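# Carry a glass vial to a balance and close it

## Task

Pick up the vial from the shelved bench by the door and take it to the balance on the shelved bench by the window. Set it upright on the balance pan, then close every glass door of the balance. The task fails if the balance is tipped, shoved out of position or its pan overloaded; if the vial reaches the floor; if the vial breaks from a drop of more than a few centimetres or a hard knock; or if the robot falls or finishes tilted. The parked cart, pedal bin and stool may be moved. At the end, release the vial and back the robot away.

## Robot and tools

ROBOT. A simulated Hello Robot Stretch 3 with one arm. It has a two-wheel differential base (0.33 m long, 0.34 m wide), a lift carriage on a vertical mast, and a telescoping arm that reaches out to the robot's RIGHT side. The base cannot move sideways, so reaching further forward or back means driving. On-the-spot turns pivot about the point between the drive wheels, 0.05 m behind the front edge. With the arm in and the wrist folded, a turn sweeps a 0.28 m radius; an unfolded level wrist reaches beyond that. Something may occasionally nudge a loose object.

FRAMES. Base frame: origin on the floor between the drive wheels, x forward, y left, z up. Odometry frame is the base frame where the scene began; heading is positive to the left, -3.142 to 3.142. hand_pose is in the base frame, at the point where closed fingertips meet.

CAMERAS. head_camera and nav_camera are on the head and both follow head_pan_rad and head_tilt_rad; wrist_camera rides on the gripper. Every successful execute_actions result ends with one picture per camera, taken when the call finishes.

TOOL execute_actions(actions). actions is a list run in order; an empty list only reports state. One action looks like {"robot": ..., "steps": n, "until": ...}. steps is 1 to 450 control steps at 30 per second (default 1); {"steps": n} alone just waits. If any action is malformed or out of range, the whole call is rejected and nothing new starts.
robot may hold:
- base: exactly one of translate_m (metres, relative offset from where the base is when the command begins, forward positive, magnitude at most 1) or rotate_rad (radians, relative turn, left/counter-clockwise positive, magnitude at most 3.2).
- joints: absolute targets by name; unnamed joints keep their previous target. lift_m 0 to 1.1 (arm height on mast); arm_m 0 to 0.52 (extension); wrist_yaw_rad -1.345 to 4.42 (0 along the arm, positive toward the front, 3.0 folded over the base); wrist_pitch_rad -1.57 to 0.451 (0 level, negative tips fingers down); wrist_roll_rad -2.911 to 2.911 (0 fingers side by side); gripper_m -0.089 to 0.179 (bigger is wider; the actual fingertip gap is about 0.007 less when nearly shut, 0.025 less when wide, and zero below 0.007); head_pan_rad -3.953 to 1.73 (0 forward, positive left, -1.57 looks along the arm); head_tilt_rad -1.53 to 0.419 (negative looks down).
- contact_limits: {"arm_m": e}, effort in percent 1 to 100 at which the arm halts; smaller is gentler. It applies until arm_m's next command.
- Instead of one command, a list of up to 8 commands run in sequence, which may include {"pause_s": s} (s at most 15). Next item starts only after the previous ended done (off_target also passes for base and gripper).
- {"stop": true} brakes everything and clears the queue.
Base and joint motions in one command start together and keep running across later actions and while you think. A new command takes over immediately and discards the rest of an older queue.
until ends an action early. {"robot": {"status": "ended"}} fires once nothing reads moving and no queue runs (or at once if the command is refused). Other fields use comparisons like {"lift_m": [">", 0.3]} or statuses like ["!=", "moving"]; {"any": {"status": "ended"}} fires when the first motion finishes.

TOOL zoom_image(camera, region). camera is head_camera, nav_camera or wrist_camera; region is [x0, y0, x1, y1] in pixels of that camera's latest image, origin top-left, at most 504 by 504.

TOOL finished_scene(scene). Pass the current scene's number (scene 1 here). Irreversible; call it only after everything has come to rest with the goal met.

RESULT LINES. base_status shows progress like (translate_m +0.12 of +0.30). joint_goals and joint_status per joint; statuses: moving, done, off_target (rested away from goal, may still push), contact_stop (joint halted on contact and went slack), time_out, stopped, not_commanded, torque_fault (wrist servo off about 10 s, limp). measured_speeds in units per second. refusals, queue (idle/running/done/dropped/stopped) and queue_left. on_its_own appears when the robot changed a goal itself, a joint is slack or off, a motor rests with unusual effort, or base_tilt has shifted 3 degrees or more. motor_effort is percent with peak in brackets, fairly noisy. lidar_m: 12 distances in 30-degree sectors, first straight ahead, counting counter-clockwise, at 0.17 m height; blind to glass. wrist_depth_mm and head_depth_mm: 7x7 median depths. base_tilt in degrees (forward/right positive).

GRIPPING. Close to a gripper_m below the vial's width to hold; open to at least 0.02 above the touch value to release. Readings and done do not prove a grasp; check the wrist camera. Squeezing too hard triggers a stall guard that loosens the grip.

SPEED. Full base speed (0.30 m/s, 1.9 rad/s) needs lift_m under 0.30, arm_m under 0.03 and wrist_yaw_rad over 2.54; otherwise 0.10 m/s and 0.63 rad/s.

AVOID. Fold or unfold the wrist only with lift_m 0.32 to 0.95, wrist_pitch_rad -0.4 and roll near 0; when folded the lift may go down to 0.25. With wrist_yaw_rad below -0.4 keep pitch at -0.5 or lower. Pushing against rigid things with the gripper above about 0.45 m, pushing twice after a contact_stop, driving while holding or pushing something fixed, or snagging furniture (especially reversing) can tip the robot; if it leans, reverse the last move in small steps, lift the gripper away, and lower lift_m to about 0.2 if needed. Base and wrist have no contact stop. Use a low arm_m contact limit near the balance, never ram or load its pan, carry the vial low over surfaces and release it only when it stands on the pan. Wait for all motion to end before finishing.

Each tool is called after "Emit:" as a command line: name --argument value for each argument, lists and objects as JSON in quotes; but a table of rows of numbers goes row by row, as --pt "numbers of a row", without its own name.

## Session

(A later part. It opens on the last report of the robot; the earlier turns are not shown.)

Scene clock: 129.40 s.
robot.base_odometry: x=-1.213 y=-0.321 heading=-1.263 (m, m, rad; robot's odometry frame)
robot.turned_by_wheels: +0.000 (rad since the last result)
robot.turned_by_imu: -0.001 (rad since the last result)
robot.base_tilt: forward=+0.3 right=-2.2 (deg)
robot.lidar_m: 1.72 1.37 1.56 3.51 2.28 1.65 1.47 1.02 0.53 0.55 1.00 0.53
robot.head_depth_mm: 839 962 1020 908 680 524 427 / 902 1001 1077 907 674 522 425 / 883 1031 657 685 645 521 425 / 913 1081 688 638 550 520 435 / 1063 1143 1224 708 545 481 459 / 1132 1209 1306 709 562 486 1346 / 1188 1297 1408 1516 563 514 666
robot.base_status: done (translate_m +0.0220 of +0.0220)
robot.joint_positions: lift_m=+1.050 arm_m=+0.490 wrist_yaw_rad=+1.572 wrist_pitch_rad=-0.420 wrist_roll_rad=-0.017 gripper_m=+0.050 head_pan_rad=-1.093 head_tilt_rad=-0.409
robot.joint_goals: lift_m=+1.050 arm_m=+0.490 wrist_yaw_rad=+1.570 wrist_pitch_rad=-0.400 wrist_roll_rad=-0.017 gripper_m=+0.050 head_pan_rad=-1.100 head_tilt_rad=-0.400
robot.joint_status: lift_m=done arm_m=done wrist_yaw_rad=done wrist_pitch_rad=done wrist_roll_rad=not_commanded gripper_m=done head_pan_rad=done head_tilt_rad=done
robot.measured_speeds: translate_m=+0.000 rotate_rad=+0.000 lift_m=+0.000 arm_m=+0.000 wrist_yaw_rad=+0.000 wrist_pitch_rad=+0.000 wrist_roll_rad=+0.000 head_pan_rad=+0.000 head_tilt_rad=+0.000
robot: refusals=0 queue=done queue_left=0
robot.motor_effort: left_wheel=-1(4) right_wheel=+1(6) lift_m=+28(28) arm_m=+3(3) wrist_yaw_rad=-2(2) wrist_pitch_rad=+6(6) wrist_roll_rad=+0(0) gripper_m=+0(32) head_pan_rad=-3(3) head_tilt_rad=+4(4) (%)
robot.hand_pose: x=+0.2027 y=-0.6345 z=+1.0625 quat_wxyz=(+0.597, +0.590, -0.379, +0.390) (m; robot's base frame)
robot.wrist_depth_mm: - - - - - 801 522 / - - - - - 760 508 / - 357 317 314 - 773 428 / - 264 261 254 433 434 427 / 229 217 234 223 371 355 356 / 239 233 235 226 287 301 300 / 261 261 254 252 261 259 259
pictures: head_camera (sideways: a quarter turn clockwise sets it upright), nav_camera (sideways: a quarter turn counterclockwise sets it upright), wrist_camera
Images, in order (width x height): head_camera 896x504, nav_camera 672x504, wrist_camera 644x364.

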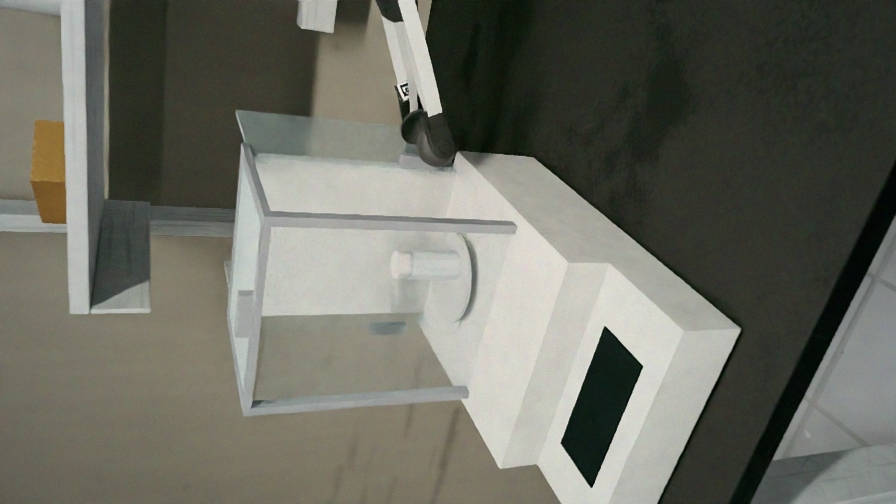

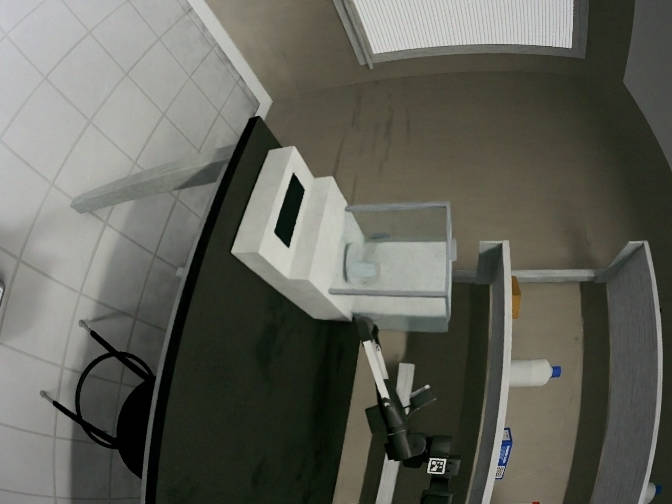

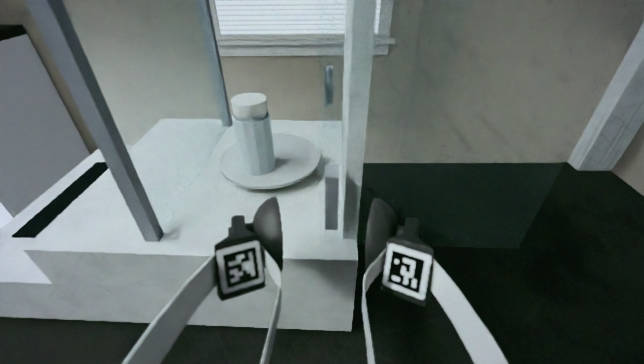

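Emit:
execute_actions --actions '[{"robot":[{"base":{"translate_m":0.013},"joints":{"lift_m":1.056}},{"joints":{"arm_m":0.385},"contact_limits":{"arm_m":8}}],"steps":450,"until":{"robot":{"status":"ended"}}}]'

Scene clock: 134.03 s.
robot.base_odometry: x=-1.209 y=-0.333 heading=-1.263 (m, m, rad; robot's odometry frame)
robot.turned_by_wheels: +0.000 (rad since the last result)
robot.turned_by_imu: -0.001 (rad since the last result)
robot.base_tilt: forward=+0.4 right=-2.1 (deg)
robot.lidar_m: 1.71 1.36 1.54 2.93 2.30 1.66 1.48 1.03 0.53 0.55 1.01 0.52
robot.head_depth_mm: 879 961 1025 914 678 525 426 / 904 1003 1069 974 677 522 425 / 882 1019 640 677 620 521 424 / 983 1074 688 644 533 503 435 / 1075 1151 1234 710 545 472 459 / 1134 1213 1297 1397 562 484 1341 / 1194 1294 1412 1541 564 516 649
robot.base_status: done (translate_m +0.0130 of +0.0130)
robot.joint_positions: lift_m=+1.056 arm_m=+0.385 wrist_yaw_rad=+1.567 wrist_pitch_rad=-0.420 wrist_roll_rad=-0.017 gripper_m=+0.050 head_pan_rad=-1.093 head_tilt_rad=-0.409
robot.joint_goals: lift_m=+1.056 arm_m=+0.385 wrist_yaw_rad=+1.570 wrist_pitch_rad=-0.400 wrist_roll_rad=-0.017 gripper_m=+0.050 head_pan_rad=-1.100 head_tilt_rad=-0.400
robot.joint_status: lift_m=done arm_m=done wrist_yaw_rad=done wrist_pitch_rad=done wrist_roll_rad=not_commanded gripper_m=done head_pan_rad=done head_tilt_rad=done
robot.measured_speeds: translate_m=+0.000 rotate_rad=+0.000 lift_m=+0.000 arm_m=+0.000 wrist_yaw_rad=+0.000 wrist_pitch_rad=+0.000 wrist_roll_rad=+0.000 head_pan_rad=+0.000 head_tilt_rad=+0.000
robot: refusals=0 queue=done queue_left=0
robot.motor_effort: left_wheel=-1(2) right_wheel=+1(6) lift_m=+51(54) arm_m=-3(2) wrist_yaw_rad=+3(2) wrist_pitch_rad=+6(6) wrist_roll_rad=+0(0) gripper_m=-1(1) head_pan_rad=-3(3) head_tilt_rad=+5(4) (%)
robot.contact_limits: arm_m 8 (drawing in: default 18, maximum 29; extending or still: default 24, maximum 40)
robot.hand_pose: x=+0.2028 y=-0.5312 z=+1.0679 quat_wxyz=(+0.597, +0.589, -0.380, +0.389) (m; robot's base frame)
robot.wrist_depth_mm: - - - - - 204 137 / - - - - - 201 153 / - - - 341 290 200 568 / - - 299 258 258 199 444 / - 283 240 222 240 222 361 / - 239 218 210 216 208 305 / - 254 254 246 239 264 263
pictures: head_camera (sideways: a quarter turn clockwise sets it upright), nav_camera (sideways: a quarter turn counterclockwise sets it upright), wrist_camera
Images, in order (width x height): head_camera 896x504, nav_camera 672x504, wrist_camera 644x364.

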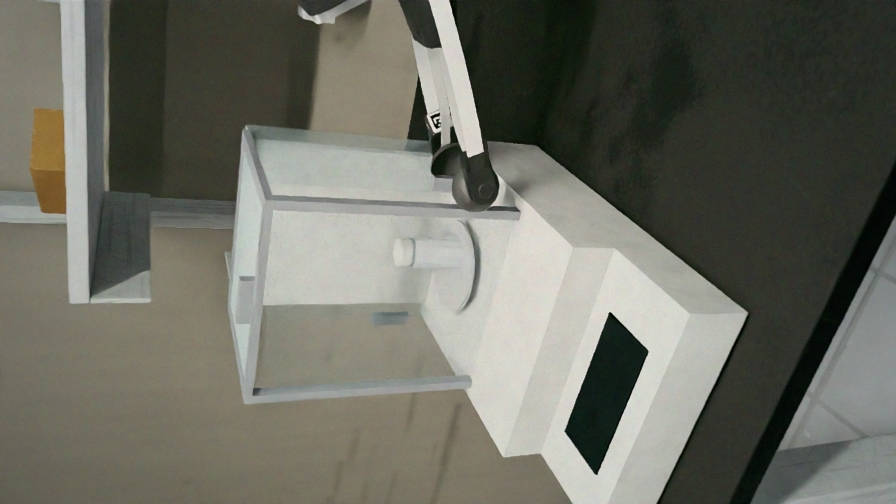

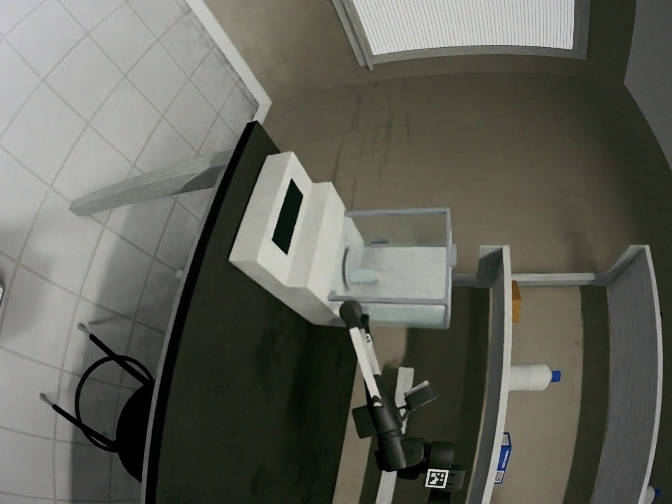

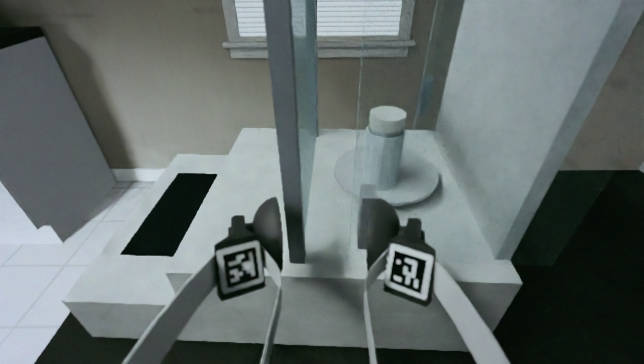

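Emit:
execute_actions --actions '[{"robot":{"joints":{"arm_m":0.353},"contact_limits":{"arm_m":8}},"steps":450,"until":{"robot":{"status":"ended"}}}]'

Scene clock: 136.13 s.
robot.base_odometry: x=-1.209 y=-0.333 heading=-1.263 (m, m, rad; robot's odometry frame)
robot.turned_by_wheels: +0.000 (rad since the last result)
robot.turned_by_imu: -0.001 (rad since the last result)
robot.base_tilt: forward=+0.3 right=-2.2 (deg)
robot.lidar_m: 1.71 1.36 1.54 2.93 2.30 1.66 1.48 1.03 0.53 0.55 1.01 0.52
robot.head_depth_mm: 876 963 1024 951 681 524 425 / 904 1003 1066 1058 678 523 426 / 882 1017 642 674 620 521 424 / 982 1077 687 640 534 504 435 / 1081 1149 1235 709 544 472 459 / 1134 1217 1310 1396 561 485 1339 / 1195 1291 1406 1539 562 516 650
robot.base_status: done (translate_m +0.0130 of +0.0130)
robot.joint_positions: lift_m=+1.056 arm_m=+0.353 wrist_yaw_rad=+1.567 wrist_pitch_rad=-0.420 wrist_roll_rad=-0.017 gripper_m=+0.050 head_pan_rad=-1.093 head_tilt_rad=-0.409
robot.joint_goals: lift_m=+1.056 arm_m=+0.353 wrist_yaw_rad=+1.570 wrist_pitch_rad=-0.400 wrist_roll_rad=-0.017 gripper_m=+0.050 head_pan_rad=-1.100 head_tilt_rad=-0.400
robot.joint_status: lift_m=done arm_m=done wrist_yaw_rad=done wrist_pitch_rad=done wrist_roll_rad=not_commanded gripper_m=done head_pan_rad=done head_tilt_rad=done
robot.measured_speeds: translate_m=+0.000 rotate_rad=+0.000 lift_m=+0.000 arm_m=+0.000 wrist_yaw_rad=+0.000 wrist_pitch_rad=+0.000 wrist_roll_rad=+0.000 head_pan_rad=+0.000 head_tilt_rad=+0.000
robot: refusals=0 queue=done queue_left=0
robot.motor_effort: left_wheel=-1(1) right_wheel=+1(1) lift_m=+51(51) arm_m=-3(3) wrist_yaw_rad=+2(2) wrist_pitch_rad=+6(6) wrist_roll_rad=+0(0) gripper_m=+0(1) head_pan_rad=-2(3) head_tilt_rad=+5(4) (%)
robot.contact_limits: arm_m 8 (drawing in: default 18, maximum 29; extending or still: default 24, maximum 40)
robot.hand_pose: x=+0.2028 y=-0.4992 z=+1.0679 quat_wxyz=(+0.597, +0.589, -0.380, +0.389) (m; robot's base frame)
robot.wrist_depth_mm: - - - - - 261 170 / - - - - - 260 168 / - - - 345 326 256 168 / - - 336 285 248 257 197 / - - 287 223 238 221 350 / - 247 227 208 215 205 301 / - 262 252 247 241 244 266
pictures: head_camera (sideways: a quarter turn clockwise sets it upright), nav_camera (sideways: a quarter turn counterclockwise sets it upright), wrist_camera
Images, in order (width x height): head_camera 896x504, nav_camera 672x504, wrist_camera 644x364.

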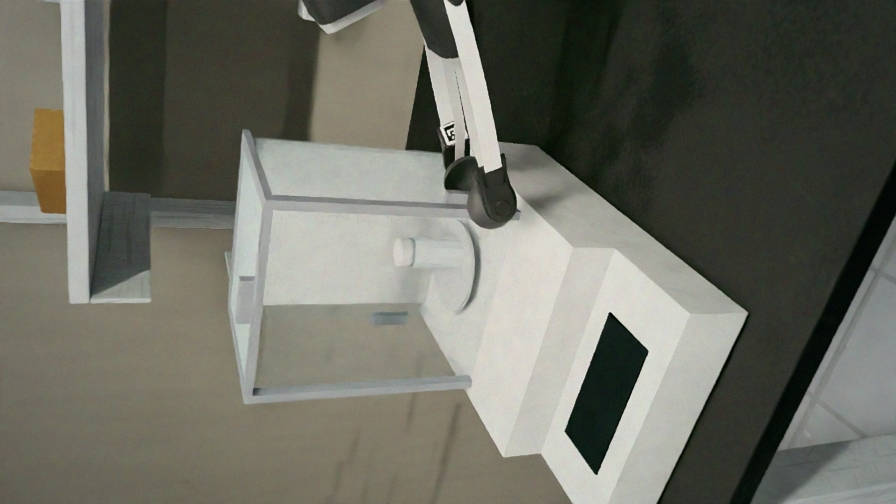

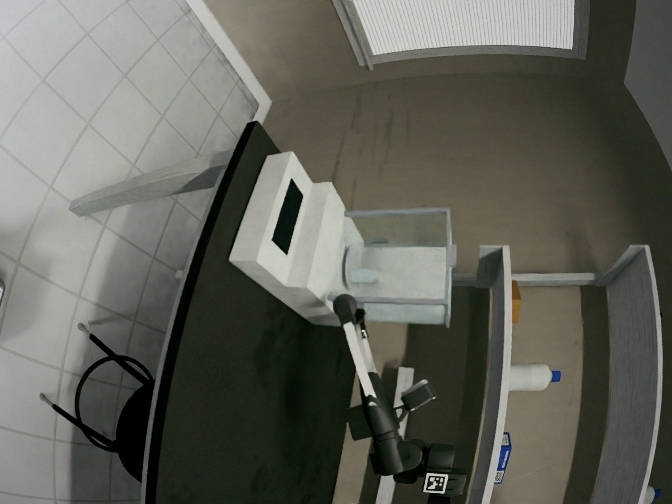

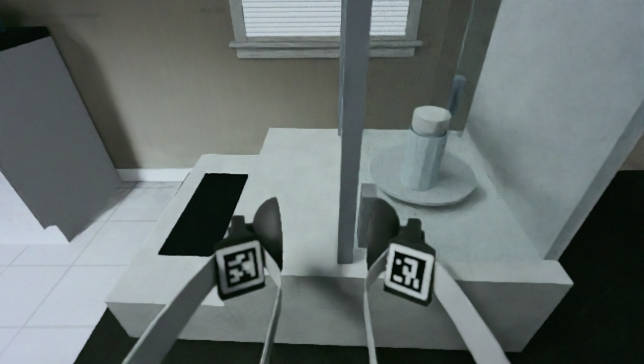

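Emit:
execute_actions --actions '[{"robot":{"joints":{"arm_m":0.342},"contact_limits":{"arm_m":8}},"steps":450,"until":{"robot":{"status":"ended"}}}]'

Emit:
execute_actions --actions '[{"robot":[{"joints":{"arm_m":0.355}},{"base":{"translate_m":-0.03}},{"joints":{"arm_m":0.2,"lift_m":1.075,"wrist_pitch_rad":-0.5}},{"base":{"translate_m":0.75},"joints":{"head_pan_rad":-2.05}},{"joints":{"wrist_yaw_rad":-1.34,"arm_m":0.44}}],"steps":450,"until":{"robot":{"status":"ended"}}},{"steps":450,"until":{"robot":{"status":"ended"}}}]'

Scene clock: 138.73 s.
robot.base_odometry: x=-1.209 y=-0.333 heading=-1.263 (m, m, rad; robot's odometry frame)
robot.turned_by_wheels: +0.000 (rad since the last result)
robot.turned_by_imu: -0.001 (rad since the last result)
robot.base_tilt: forward=+0.3 right=-2.0 (deg)
robot.lidar_m: 1.70 1.36 1.54 2.94 2.29 1.66 1.49 1.03 0.53 0.55 1.01 0.52
robot.head_depth_mm: 875 962 1021 1029 679 523 426 / 904 1001 1070 1027 675 524 425 / 886 1026 640 675 622 522 424 / 980 1085 687 639 534 504 435 / 1076 1144 1239 708 544 472 459 / 1130 1210 1313 1380 562 485 1345 / 1198 1285 1407 1545 564 516 650
robot.base_status: done (translate_m +0.0130 of +0.0130)
robot.joint_positions: lift_m=+1.056 arm_m=+0.342 wrist_yaw_rad=+1.557 wrist_pitch_rad=-0.420 wrist_roll_rad=-0.017 gripper_m=+0.050 head_pan_rad=-1.093 head_tilt_rad=-0.409
robot.joint_goals: lift_m=+1.056 arm_m=+0.342 wrist_yaw_rad=+1.570 wrist_pitch_rad=-0.400 wrist_roll_rad=-0.017 gripper_m=+0.050 head_pan_rad=-1.100 head_tilt_rad=-0.400
robot.joint_status: lift_m=done arm_m=done wrist_yaw_rad=done wrist_pitch_rad=done wrist_roll_rad=not_commanded gripper_m=done head_pan_rad=done head_tilt_rad=done
robot.measured_speeds: translate_m=+0.000 rotate_rad=+0.000 lift_m=+0.000 arm_m=+0.000 wrist_yaw_rad=+0.000 wrist_pitch_rad=+0.000 wrist_roll_rad=+0.000 head_pan_rad=+0.000 head_tilt_rad=+0.000
robot: refusals=0 queue=done queue_left=0
robot.motor_effort: left_wheel=-2(2) right_wheel=+1(1) lift_m=+50(51) arm_m=-4(5) wrist_yaw_rad=+11(11) wrist_pitch_rad=+6(6) wrist_roll_rad=+0(0) gripper_m=-3(3) head_pan_rad=-3(3) head_tilt_rad=+5(4) (%)
robot.contact_limits: arm_m 8 (drawing in: default 18, maximum 29; extending or still: default 24, maximum 40)
robot.hand_pose: x=+0.2028 y=-0.4906 z=+1.0679 quat_wxyz=(+0.599, +0.587, -0.383, +0.386) (m; robot's base frame)
robot.wrist_depth_mm: - - - - - 273 177 / - - - - - 268 177 / - - - 341 229 269 176 / - - 336 281 248 260 195 / - - 292 233 230 230 340 / - 246 225 209 216 207 298 / - 258 253 249 243 239 263
pictures: head_camera (sideways: a quarter turn clockwise sets it upright), nav_camera (sideways: a quarter turn counterclockwise sets it upright), wrist_camera
Images, in order (width x height): head_camera 896x504, nav_camera 672x504, wrist_camera 644x364.

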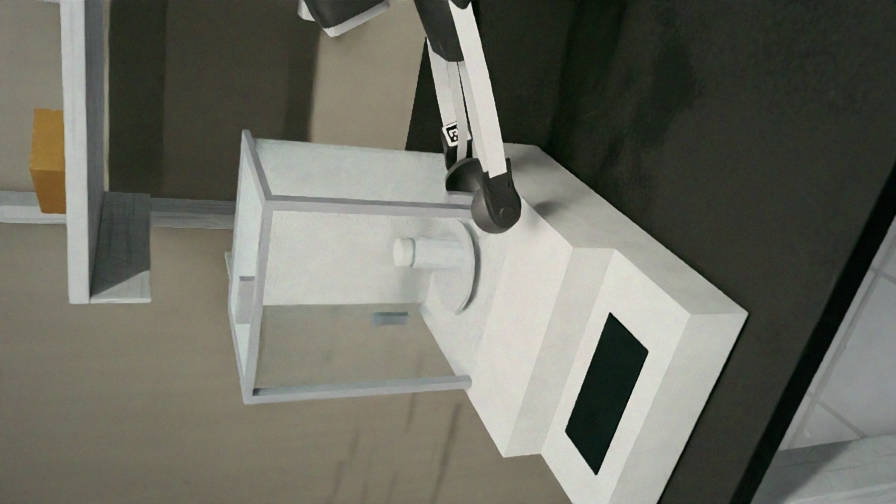

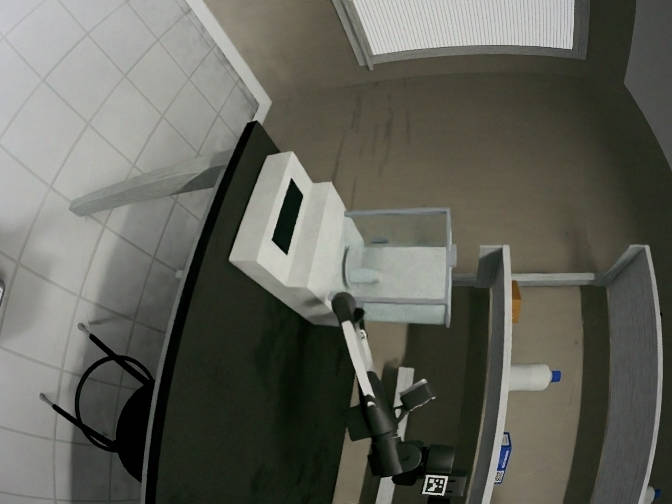

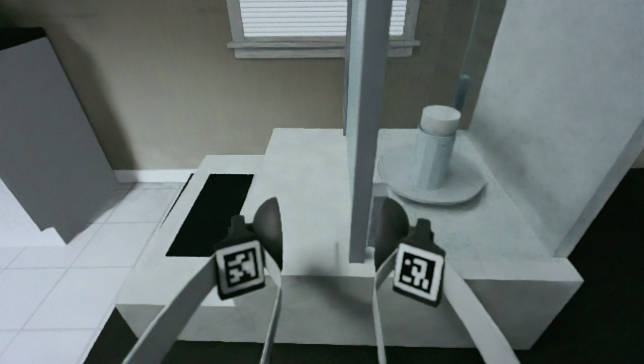

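Scene clock: 156.03 s.
robot.base_odometry: x=-0.991 y=-1.019 heading=-1.263 (m, m, rad; robot's odometry frame)
robot.turned_by_wheels: +0.000 (rad since the last result)
robot.turned_by_imu: -0.007 (rad since the last result)
robot.base_tilt: forward=+0.2 right=-2.1 (deg)
robot.lidar_m: 0.99 1.03 0.89 1.43 3.65 2.41 1.72 0.90 0.42 1.03 1.11 1.04
robot.head_depth_mm: 1161 1279 - - 533 525 1361 / 1123 1209 - - 528 507 549 / 865 1137 - 617 579 541 625 / 1004 1081 - 714 647 1486 1411 / 930 1028 - 898 1303 1418 1386 / 898 923 1081 1016 1198 1331 1377 / 879 - 1037 1095 1184 1283 1357
robot.base_status: done (translate_m +0.7500 of +0.7500)
robot.joint_positions: lift_m=+1.075 arm_m=+0.440 wrist_yaw_rad=-1.330 wrist_pitch_rad=-0.510 wrist_roll_rad=-0.017 gripper_m=+0.050 head_pan_rad=-2.043 head_tilt_rad=-0.409
robot.joint_goals: lift_m=+1.075 arm_m=+0.440 wrist_yaw_rad=-1.340 wrist_pitch_rad=-0.500 wrist_roll_rad=-0.017 gripper_m=+0.050 head_pan_rad=-2.050 head_tilt_rad=-0.400
robot.joint_status: lift_m=done arm_m=done wrist_yaw_rad=done wrist_pitch_rad=done wrist_roll_rad=not_commanded gripper_m=done head_pan_rad=done head_tilt_rad=done
robot.measured_speeds: translate_m=+0.000 rotate_rad=+0.000 lift_m=+0.000 arm_m=+0.000 wrist_yaw_rad=+0.000 wrist_pitch_rad=+0.000 wrist_roll_rad=+0.000 head_pan_rad=+0.000 head_tilt_rad=+0.000
robot: refusals=0 queue=done queue_left=0
robot.motor_effort: left_wheel=-1(5) right_wheel=+0(5) lift_m=+51(53) arm_m=+3(1) wrist_yaw_rad=-3(9) wrist_pitch_rad=+3(6) wrist_roll_rad=+0(0) gripper_m=+0(4) head_pan_rad=-3(38) head_tilt_rad=+4(5) (%)
robot.hand_pose: x=-0.2271 y=-0.6350 z=+1.0672 quat_wxyz=(+0.434, -0.277, -0.645, -0.565) (m; robot's base frame)
robot.wrist_depth_mm: 438 542 823 283 908 - - / 446 598 652 350 615 623 - / 450 508 507 328 302 317 - / 420 412 411 277 265 258 297 / 351 349 358 278 238 232 232 / 458 318 292 302 285 252 229 / 503 605 - 279 265 265 254
pictures: head_camera (sideways: a quarter turn clockwise sets it upright), nav_camera (sideways: a quarter turn counterclockwise sets it upright), wrist_camera
Images, in order (width x height): head_camera 896x504, nav_camera 672x504, wrist_camera 644x364.

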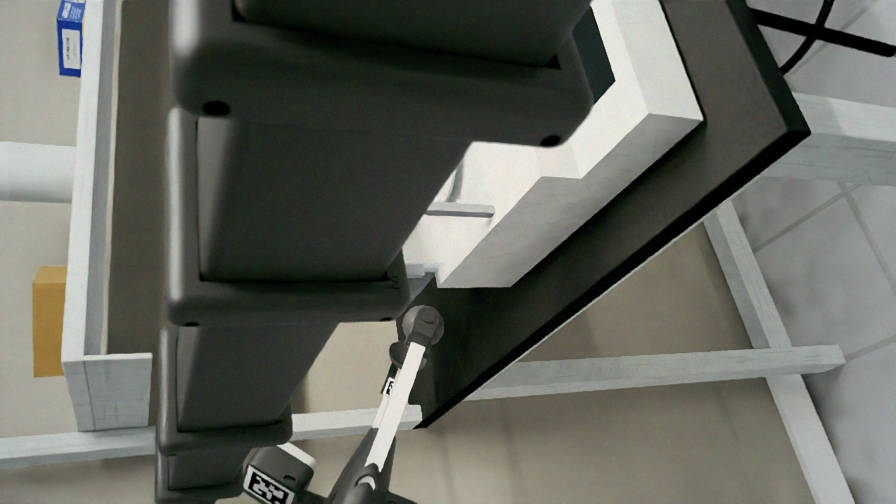

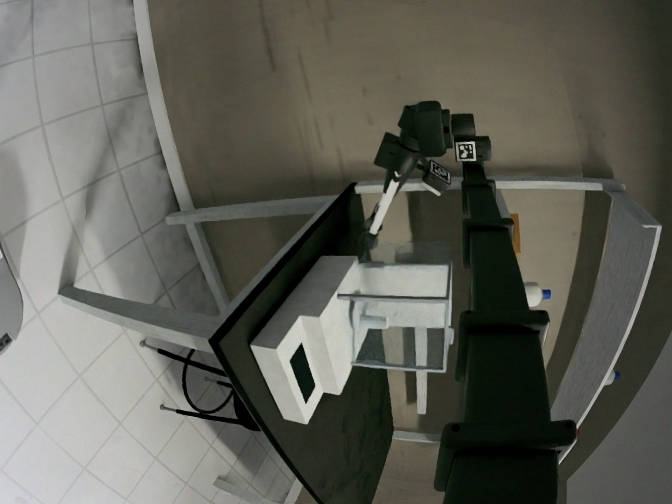

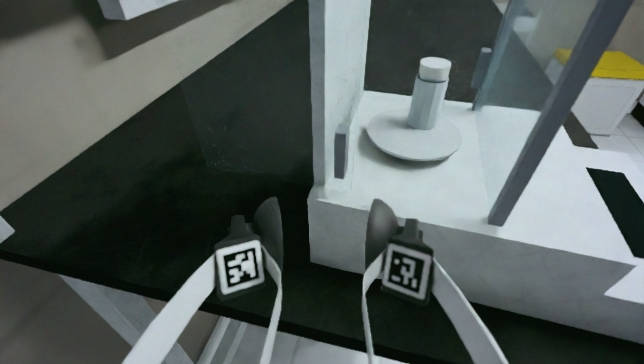

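Emit:
execute_actions --actions '[{"robot":[{"base":{"translate_m":-0.047},"joints":{"arm_m":0.443,"gripper_m":0.035}},{"joints":{"arm_m":0.4},"contact_limits":{"arm_m":8}}],"steps":450,"until":{"robot":{"status":"ended"}}}]'

Scene clock: 159.93 s.
robot.base_odometry: x=-1.005 y=-0.974 heading=-1.263 (m, m, rad; robot's odometry frame)
robot.turned_by_wheels: +0.000 (rad since the last result)
robot.turned_by_imu: -0.001 (rad since the last result)
robot.base_tilt: forward=+0.1 right=-2.1 (deg)
robot.lidar_m: 1.04 1.08 0.91 1.61 3.65 2.37 1.67 0.86 0.39 0.98 1.12 1.08
robot.head_depth_mm: 1170 1282 - - 532 524 1385 / 1109 1203 - - 526 499 1350 / 861 1139 - 642 548 489 511 / 1009 1083 - 639 585 543 1383 / 937 1027 1137 739 671 1431 1375 / 750 982 1088 947 1137 1314 1353 / 836 889 - 1105 1188 1288 1354
robot.base_status: done (translate_m -0.0470 of -0.0470)
robot.joint_positions: lift_m=+1.075 arm_m=+0.400 wrist_yaw_rad=-1.330 wrist_pitch_rad=-0.510 wrist_roll_rad=-0.017 gripper_m=+0.035 head_pan_rad=-2.043 head_tilt_rad=-0.409
robot.joint_goals: lift_m=+1.075 arm_m=+0.400 wrist_yaw_rad=-1.340 wrist_pitch_rad=-0.500 wrist_roll_rad=-0.017 gripper_m=+0.035 head_pan_rad=-2.050 head_tilt_rad=-0.400
robot.joint_status: lift_m=done arm_m=done wrist_yaw_rad=done wrist_pitch_rad=done wrist_roll_rad=not_commanded gripper_m=done head_pan_rad=done head_tilt_rad=done
robot.measured_speeds: translate_m=+0.000 rotate_rad=+0.000 lift_m=+0.000 arm_m=+0.000 wrist_yaw_rad=+0.000 wrist_pitch_rad=+0.000 wrist_roll_rad=+0.000 head_pan_rad=+0.000 head_tilt_rad=+0.000
robot: refusals=0 queue=done queue_left=0
robot.motor_effort: left_wheel=-1(4) right_wheel=+0(6) lift_m=+51(51) arm_m=-3(1) wrist_yaw_rad=-2(2) wrist_pitch_rad=+3(3) wrist_roll_rad=+0(0) gripper_m=+0(58) head_pan_rad=-3(3) head_tilt_rad=+5(4) (%)
robot.contact_limits: arm_m 8 (drawing in: default 18, maximum 29; extending or still: default 24, maximum 40)
robot.hand_pose: x=-0.2272 y=-0.5956 z=+1.0672 quat_wxyz=(+0.434, -0.277, -0.645, -0.565) (m; robot's base frame)
robot.wrist_depth_mm: 449 629 176 298 937 808 - / 485 617 196 335 624 567 - / 489 509 231 291 314 313 - / 419 421 387 259 258 255 443 / 348 353 350 227 225 224 268 / 303 304 294 245 206 200 227 / 497 278 264 266 253 214 204
pictures: head_camera (sideways: a quarter turn clockwise sets it upright), nav_camera (sideways: a quarter turn counterclockwise sets it upright), wrist_camera
Images, in order (width x height): head_camera 896x504, nav_camera 672x504, wrist_camera 644x364.

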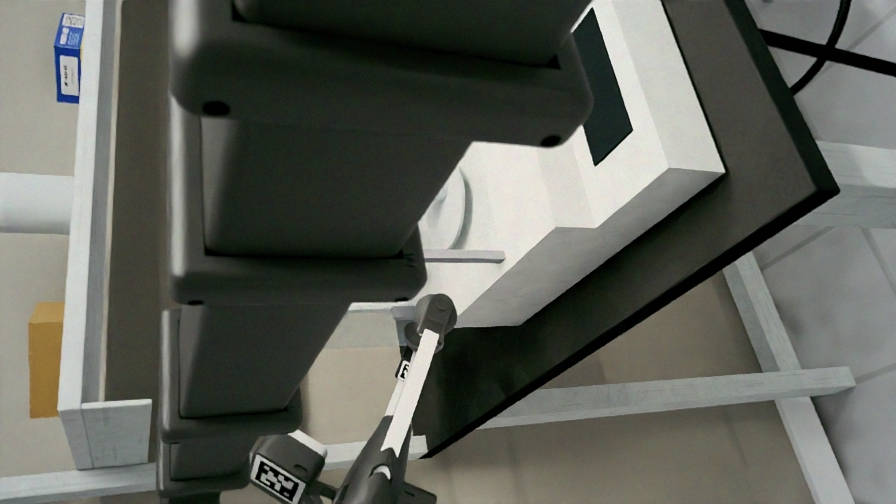

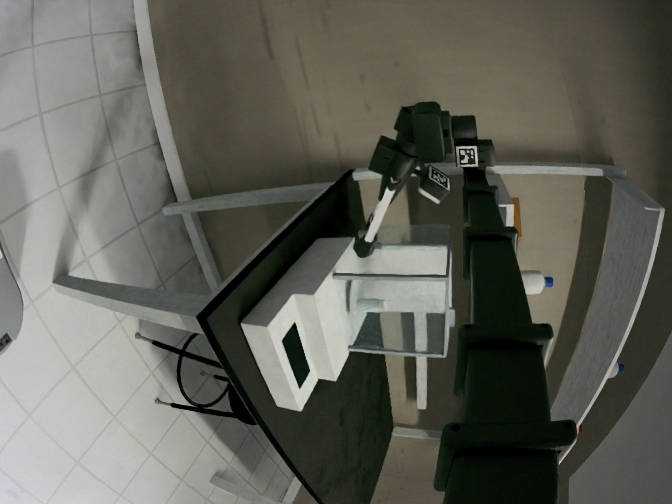

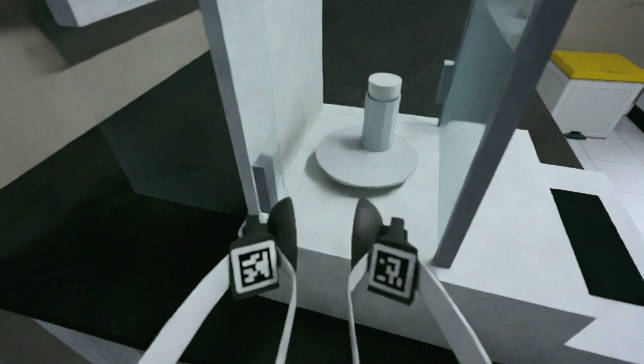

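Emit:
execute_actions --actions '[{"robot":[{"joints":{"arm_m":0.436}},{"base":{"translate_m":-0.017}},{"joints":{"arm_m":0.38},"contact_limits":{"arm_m":8}}],"steps":450,"until":{"robot":{"status":"ended"}}}]'

Scene clock: 164.07 s.
robot.base_odometry: x=-1.010 y=-0.958 heading=-1.263 (m, m, rad; robot's odometry frame)
robot.turned_by_wheels: +0.000 (rad since the last result)
robot.turned_by_imu: -0.001 (rad since the last result)
robot.base_tilt: forward=+0.4 right=-1.9 (deg)
robot.lidar_m: 1.06 1.09 0.92 1.67 3.63 2.35 1.66 0.85 0.38 0.98 1.12 1.10
robot.head_depth_mm: 1174 1283 - - 531 522 1360 / 1111 1208 - - 527 498 1366 / 877 1146 - 642 548 486 462 / 907 1074 - 647 555 520 1316 / 944 1032 1120 699 644 1402 1382 / 743 983 1091 892 1083 1336 1350 / 834 851 - 1095 1187 1287 1358
robot.base_status: done (translate_m -0.0170 of -0.0170)
robot.joint_positions: lift_m=+1.075 arm_m=+0.380 wrist_yaw_rad=-1.330 wrist_pitch_rad=-0.513 wrist_roll_rad=-0.017 gripper_m=+0.035 head_pan_rad=-2.043 head_tilt_rad=-0.409
robot.joint_goals: lift_m=+1.075 arm_m=+0.380 wrist_yaw_rad=-1.340 wrist_pitch_rad=-0.500 wrist_roll_rad=-0.017 gripper_m=+0.035 head_pan_rad=-2.050 head_tilt_rad=-0.400
robot.joint_status: lift_m=done arm_m=done wrist_yaw_rad=done wrist_pitch_rad=done wrist_roll_rad=not_commanded gripper_m=done head_pan_rad=done head_tilt_rad=done
robot.measured_speeds: translate_m=+0.000 rotate_rad=+0.000 lift_m=+0.000 arm_m=+0.000 wrist_yaw_rad=+0.000 wrist_pitch_rad=+0.000 wrist_roll_rad=+0.000 head_pan_rad=+0.000 head_tilt_rad=+0.000
robot: refusals=0 queue=done queue_left=0
robot.motor_effort: left_wheel=+0(5) right_wheel=-2(5) lift_m=+51(51) arm_m=-3(4) wrist_yaw_rad=-2(2) wrist_pitch_rad=+4(4) wrist_roll_rad=+0(0) gripper_m=-1(1) head_pan_rad=-3(2) head_tilt_rad=+5(5) (%)
robot.contact_limits: arm_m 8 (drawing in: default 18, maximum 29; extending or still: default 24, maximum 40)
robot.hand_pose: x=-0.2268 y=-0.5756 z=+1.0667 quat_wxyz=(+0.433, -0.276, -0.645, -0.566) (m; robot's base frame)
robot.wrist_depth_mm: 453 516 188 860 947 853 - / 502 601 197 599 638 623 - / 486 505 211 293 318 490 - / 421 413 249 255 256 279 - / 349 348 241 218 218 224 276 / 301 299 286 212 199 193 234 / 281 267 264 253 224 186 206
pictures: head_camera (sideways: a quarter turn clockwise sets it upright), nav_camera (sideways: a quarter turn counterclockwise sets it upright), wrist_camera
Images, in order (width x height): head_camera 896x504, nav_camera 672x504, wrist_camera 644x364.

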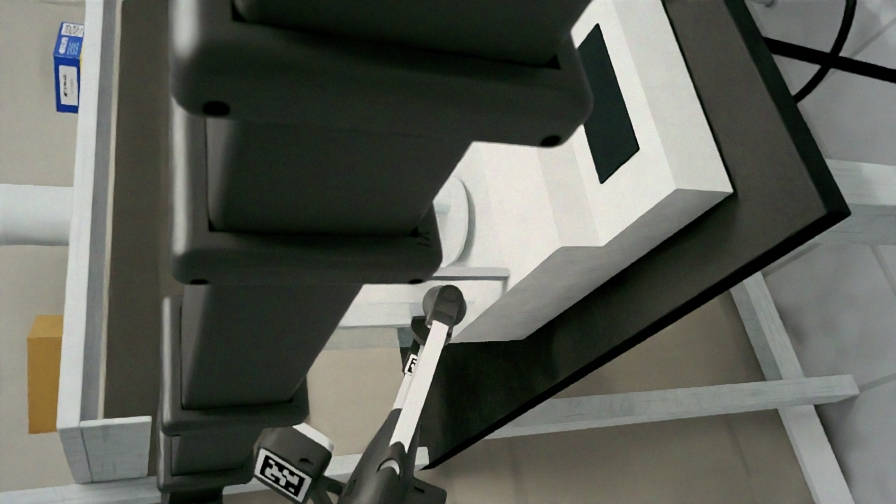

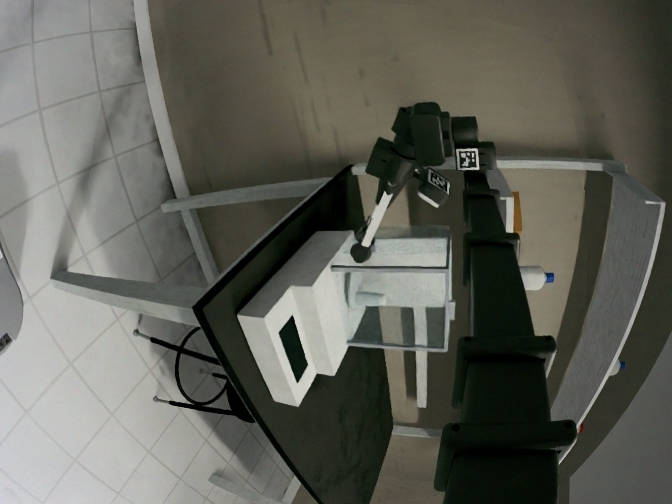

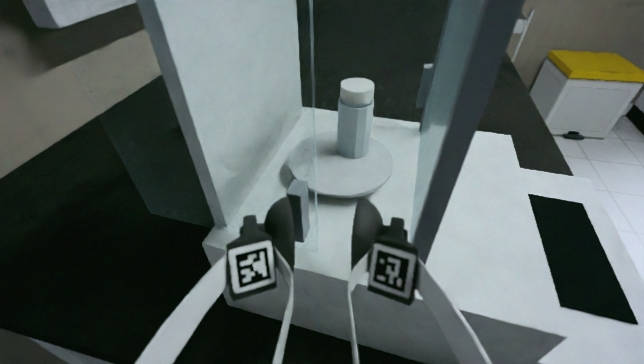

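Emit:
execute_actions --actions '[{"robot":[{"base":{"translate_m":-0.003},"joints":{"arm_m":0.31},"contact_limits":{"arm_m":8}},{"joints":{"arm_m":0.3}}],"steps":450,"until":{"robot":{"status":"ended"}}}]'

Emit:
execute_actions --actions '[{"robot":[{"joints":{"arm_m":0.312}},{"base":{"translate_m":0.06}},{"base":{"translate_m":0.25},"joints":{"arm_m":0.2,"lift_m":0.9,"head_tilt_rad":-0.2,"head_pan_rad":-2.35}}],"steps":450,"until":{"robot":{"status":"ended"}}}]'

Emit:
zoom_image --camera "head_camera" --region '[280,60,640,440]'

Scene clock: 168.97 s.
robot.base_odometry: x=-1.011 y=-0.955 heading=-1.263 (m, m, rad; robot's odometry frame)
robot.turned_by_wheels: +0.000 (rad since the last result)
robot.turned_by_imu: +0.000 (rad since the last result)
robot.base_tilt: forward=+0.4 right=-2.1 (deg)
robot.lidar_m: 1.06 1.10 0.92 1.68 3.61 2.34 1.66 0.84 0.38 0.98 1.12 1.10
robot.head_depth_mm: 1172 1292 - - 531 524 1352 / 1111 1209 - - 527 497 1357 / 868 1142 - 624 550 485 462 / 898 1090 - 647 551 520 1323 / 939 1028 1131 710 645 1400 1374 / 899 980 1099 890 1080 1337 1341 / 827 849 990 1128 1189 1282 1352
robot.base_status: done (translate_m -0.0030 of -0.0030)
robot.joint_positions: lift_m=+1.075 arm_m=+0.301 wrist_yaw_rad=-1.307 wrist_pitch_rad=-0.522 wrist_roll_rad=-0.017 gripper_m=+0.035 head_pan_rad=-2.043 head_tilt_rad=-0.408
robot.joint_goals: lift_m=+1.075 arm_m=+0.300 wrist_yaw_rad=-1.340 wrist_pitch_rad=-0.500 wrist_roll_rad=-0.017 gripper_m=+0.035 head_pan_rad=-2.050 head_tilt_rad=-0.400
robot.joint_status: lift_m=done arm_m=done wrist_yaw_rad=done wrist_pitch_rad=done wrist_roll_rad=not_commanded gripper_m=done head_pan_rad=done head_tilt_rad=done
robot.measured_speeds: translate_m=+0.000 rotate_rad=+0.000 lift_m=+0.000 arm_m=+0.000 wrist_yaw_rad=+0.000 wrist_pitch_rad=+0.000 wrist_roll_rad=+0.000 head_pan_rad=+0.000 head_tilt_rad=+0.000
robot: refusals=0 queue=done queue_left=0
robot.on_its_own: wrist_yaw_rad is at rest, and its effort (-22) is outside its rest range (-12 to +12)
robot.motor_effort: left_wheel=+4(15) right_wheel=-7(25) lift_m=+49(51) arm_m=-5(6) wrist_yaw_rad=-22(46) wrist_pitch_rad=+7(10) wrist_roll_rad=+0(0) gripper_m=-6(13) head_pan_rad=-3(3) head_tilt_rad=+4(4) (%)
robot.hand_pose: x=-0.2242 y=-0.5000 z=+1.0646 quat_wxyz=(+0.437, -0.265, -0.649, -0.563) (m; robot's base frame)
robot.wrist_depth_mm: 172 209 288 787 902 - - / 514 217 299 580 639 - - / 499 231 285 310 338 541 - / 408 258 255 254 272 330 - / 347 249 231 213 237 267 - / 302 290 267 210 205 231 - / 556 272 263 251 219 204 -
pictures: head_camera (sideways: a quarter turn clockwise sets it upright), nav_camera (sideways: a quarter turn counterclockwise sets it upright), wrist_camera
Images, in order (width x height): head_camera 896x504, nav_camera 672x504, wrist_camera 644x364.

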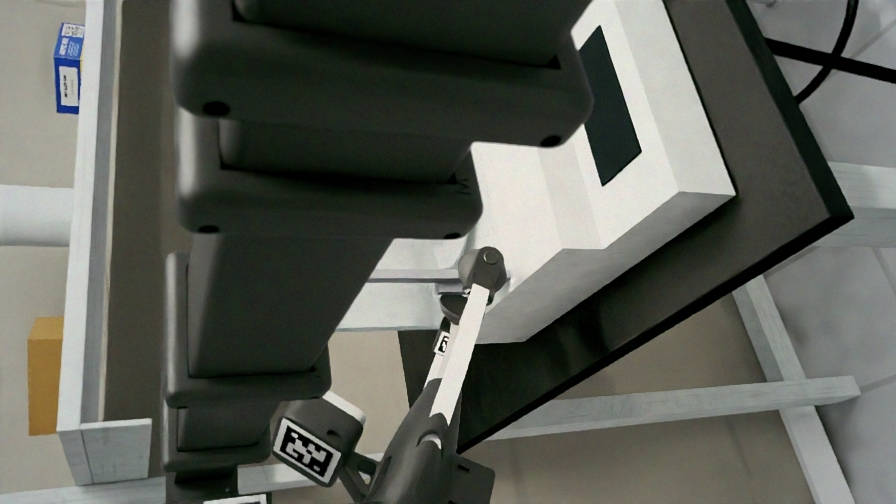

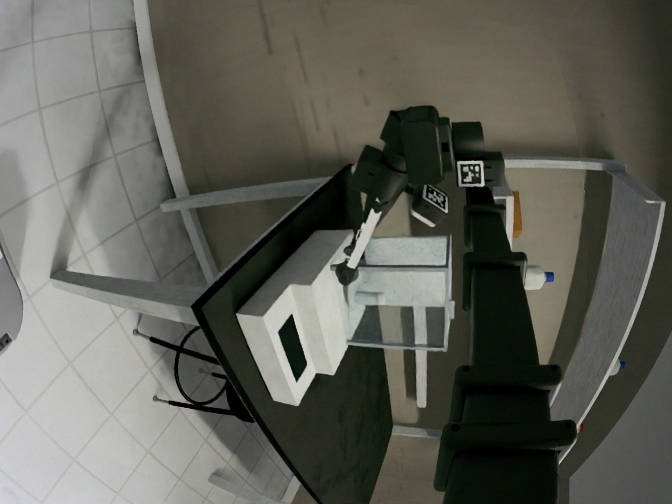

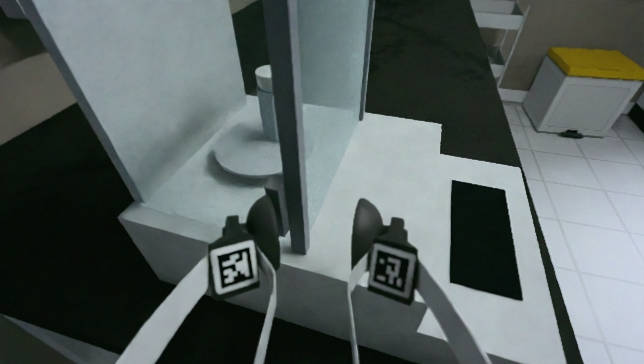

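Scene clock: 176.13 s.
robot.base_odometry: x=-0.917 y=-1.251 heading=-1.263 (m, m, rad; robot's odometry frame)
robot.turned_by_wheels: +0.000 (rad since the last result)
robot.turned_by_imu: -0.004 (rad since the last result)
robot.base_tilt: forward=+0.2 right=-2.1 (deg)
robot.lidar_m: 0.75 0.78 0.83 0.82 3.65 2.67 1.96 0.60 1.09 1.08 1.09 0.78
robot.head_depth_mm: 1501 1983 2064 1863 1000 696 1686 / 1520 1761 1843 1648 796 656 661 / 1460 1540 1624 1612 752 683 1616 / 1350 1413 1436 871 792 754 1607 / 1231 1247 1317 1341 872 1471 1519 / 1134 1157 1210 1263 996 1352 1420 / 1049 1074 1006 1161 1106 1194 1231
robot.base_status: done (translate_m +0.2500 of +0.2500)
robot.joint_positions: lift_m=+0.900 arm_m=+0.200 wrist_yaw_rad=-1.330 wrist_pitch_rad=-0.519 wrist_roll_rad=-0.017 gripper_m=+0.035 head_pan_rad=-2.343 head_tilt_rad=-0.211
robot.joint_goals: lift_m=+0.900 arm_m=+0.200 wrist_yaw_rad=-1.340 wrist_pitch_rad=-0.500 wrist_roll_rad=-0.017 gripper_m=+0.035 head_pan_rad=-2.350 head_tilt_rad=-0.200
robot.joint_status: lift_m=done arm_m=done wrist_yaw_rad=done wrist_pitch_rad=done wrist_roll_rad=not_commanded gripper_m=done head_pan_rad=done head_tilt_rad=done
robot.measured_speeds: translate_m=+0.000 rotate_rad=+0.000 lift_m=+0.000 arm_m=+0.000 wrist_yaw_rad=+0.000 wrist_pitch_rad=+0.000 wrist_roll_rad=+0.000 head_pan_rad=+0.000 head_tilt_rad=+0.000
robot: refusals=0 queue=done queue_left=0
robot.motor_effort: left_wheel=+0(8) right_wheel=-1(10) lift_m=+27(50) arm_m=-4(3) wrist_yaw_rad=-2(21) wrist_pitch_rad=+6(8) wrist_roll_rad=+0(0) gripper_m=+0(7) head_pan_rad=-3(22) head_tilt_rad=+6(23) (%)
robot.hand_pose: x=-0.2259 y=-0.3953 z=+0.8911 quat_wxyz=(+0.431, -0.274, -0.646, -0.567) (m; robot's base frame)
robot.wrist_depth_mm: 419 421 373 354 340 - - / 554 800 - 412 393 - - / 620 909 - - - - - / 690 919 - - - - - / 721 855 - - - - - / 724 980 - - - - - / 758 922 930 939 925 964 952
pictures: head_camera (sideways: a quarter turn clockwise sets it upright), nav_camera (sideways: a quarter turn counterclockwise sets it upright), wrist_camera
Images, in order (width x height): head_camera 896x504, nav_camera 672x504, wrist_camera 644x364.

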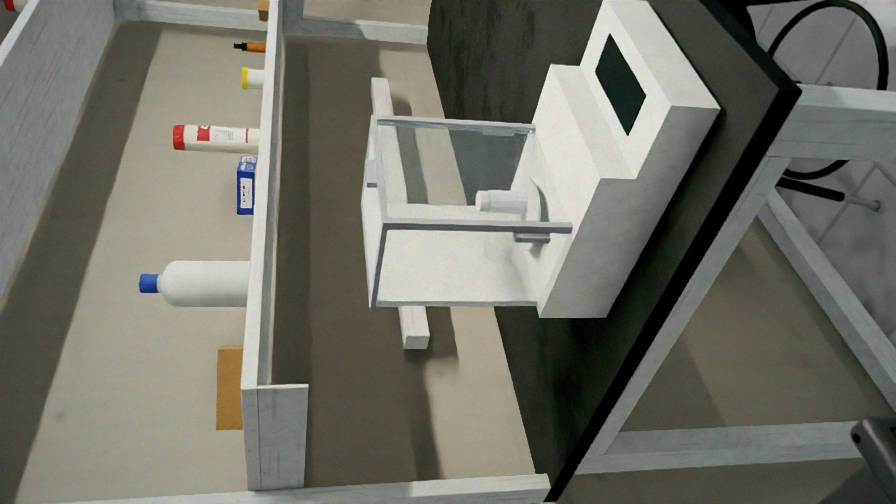

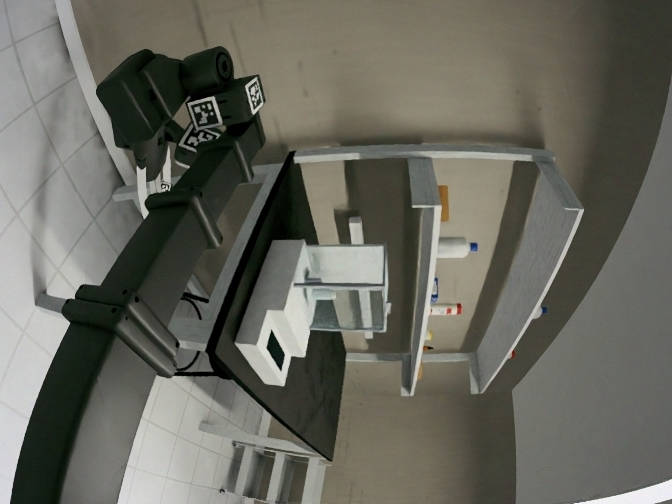

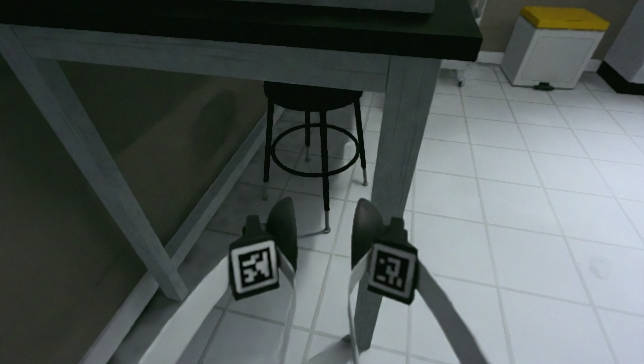

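Region (280, 60, 640, 440) of head_camera's 896x504 image, scaled by 1.326, with more detail than that image has; it fills the left 477 columns of this view, and the rest is white.

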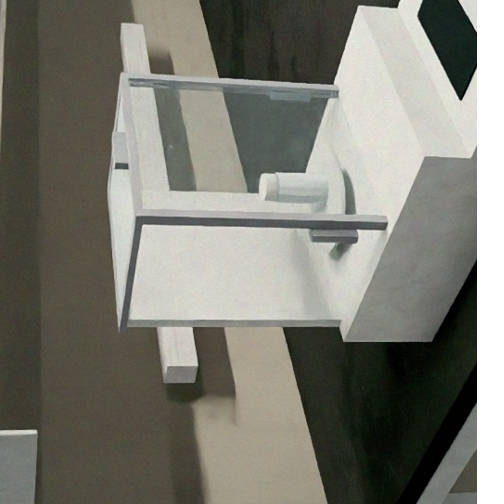

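Emit:
finished_scene --scene 1

The scene is finished: the task was done.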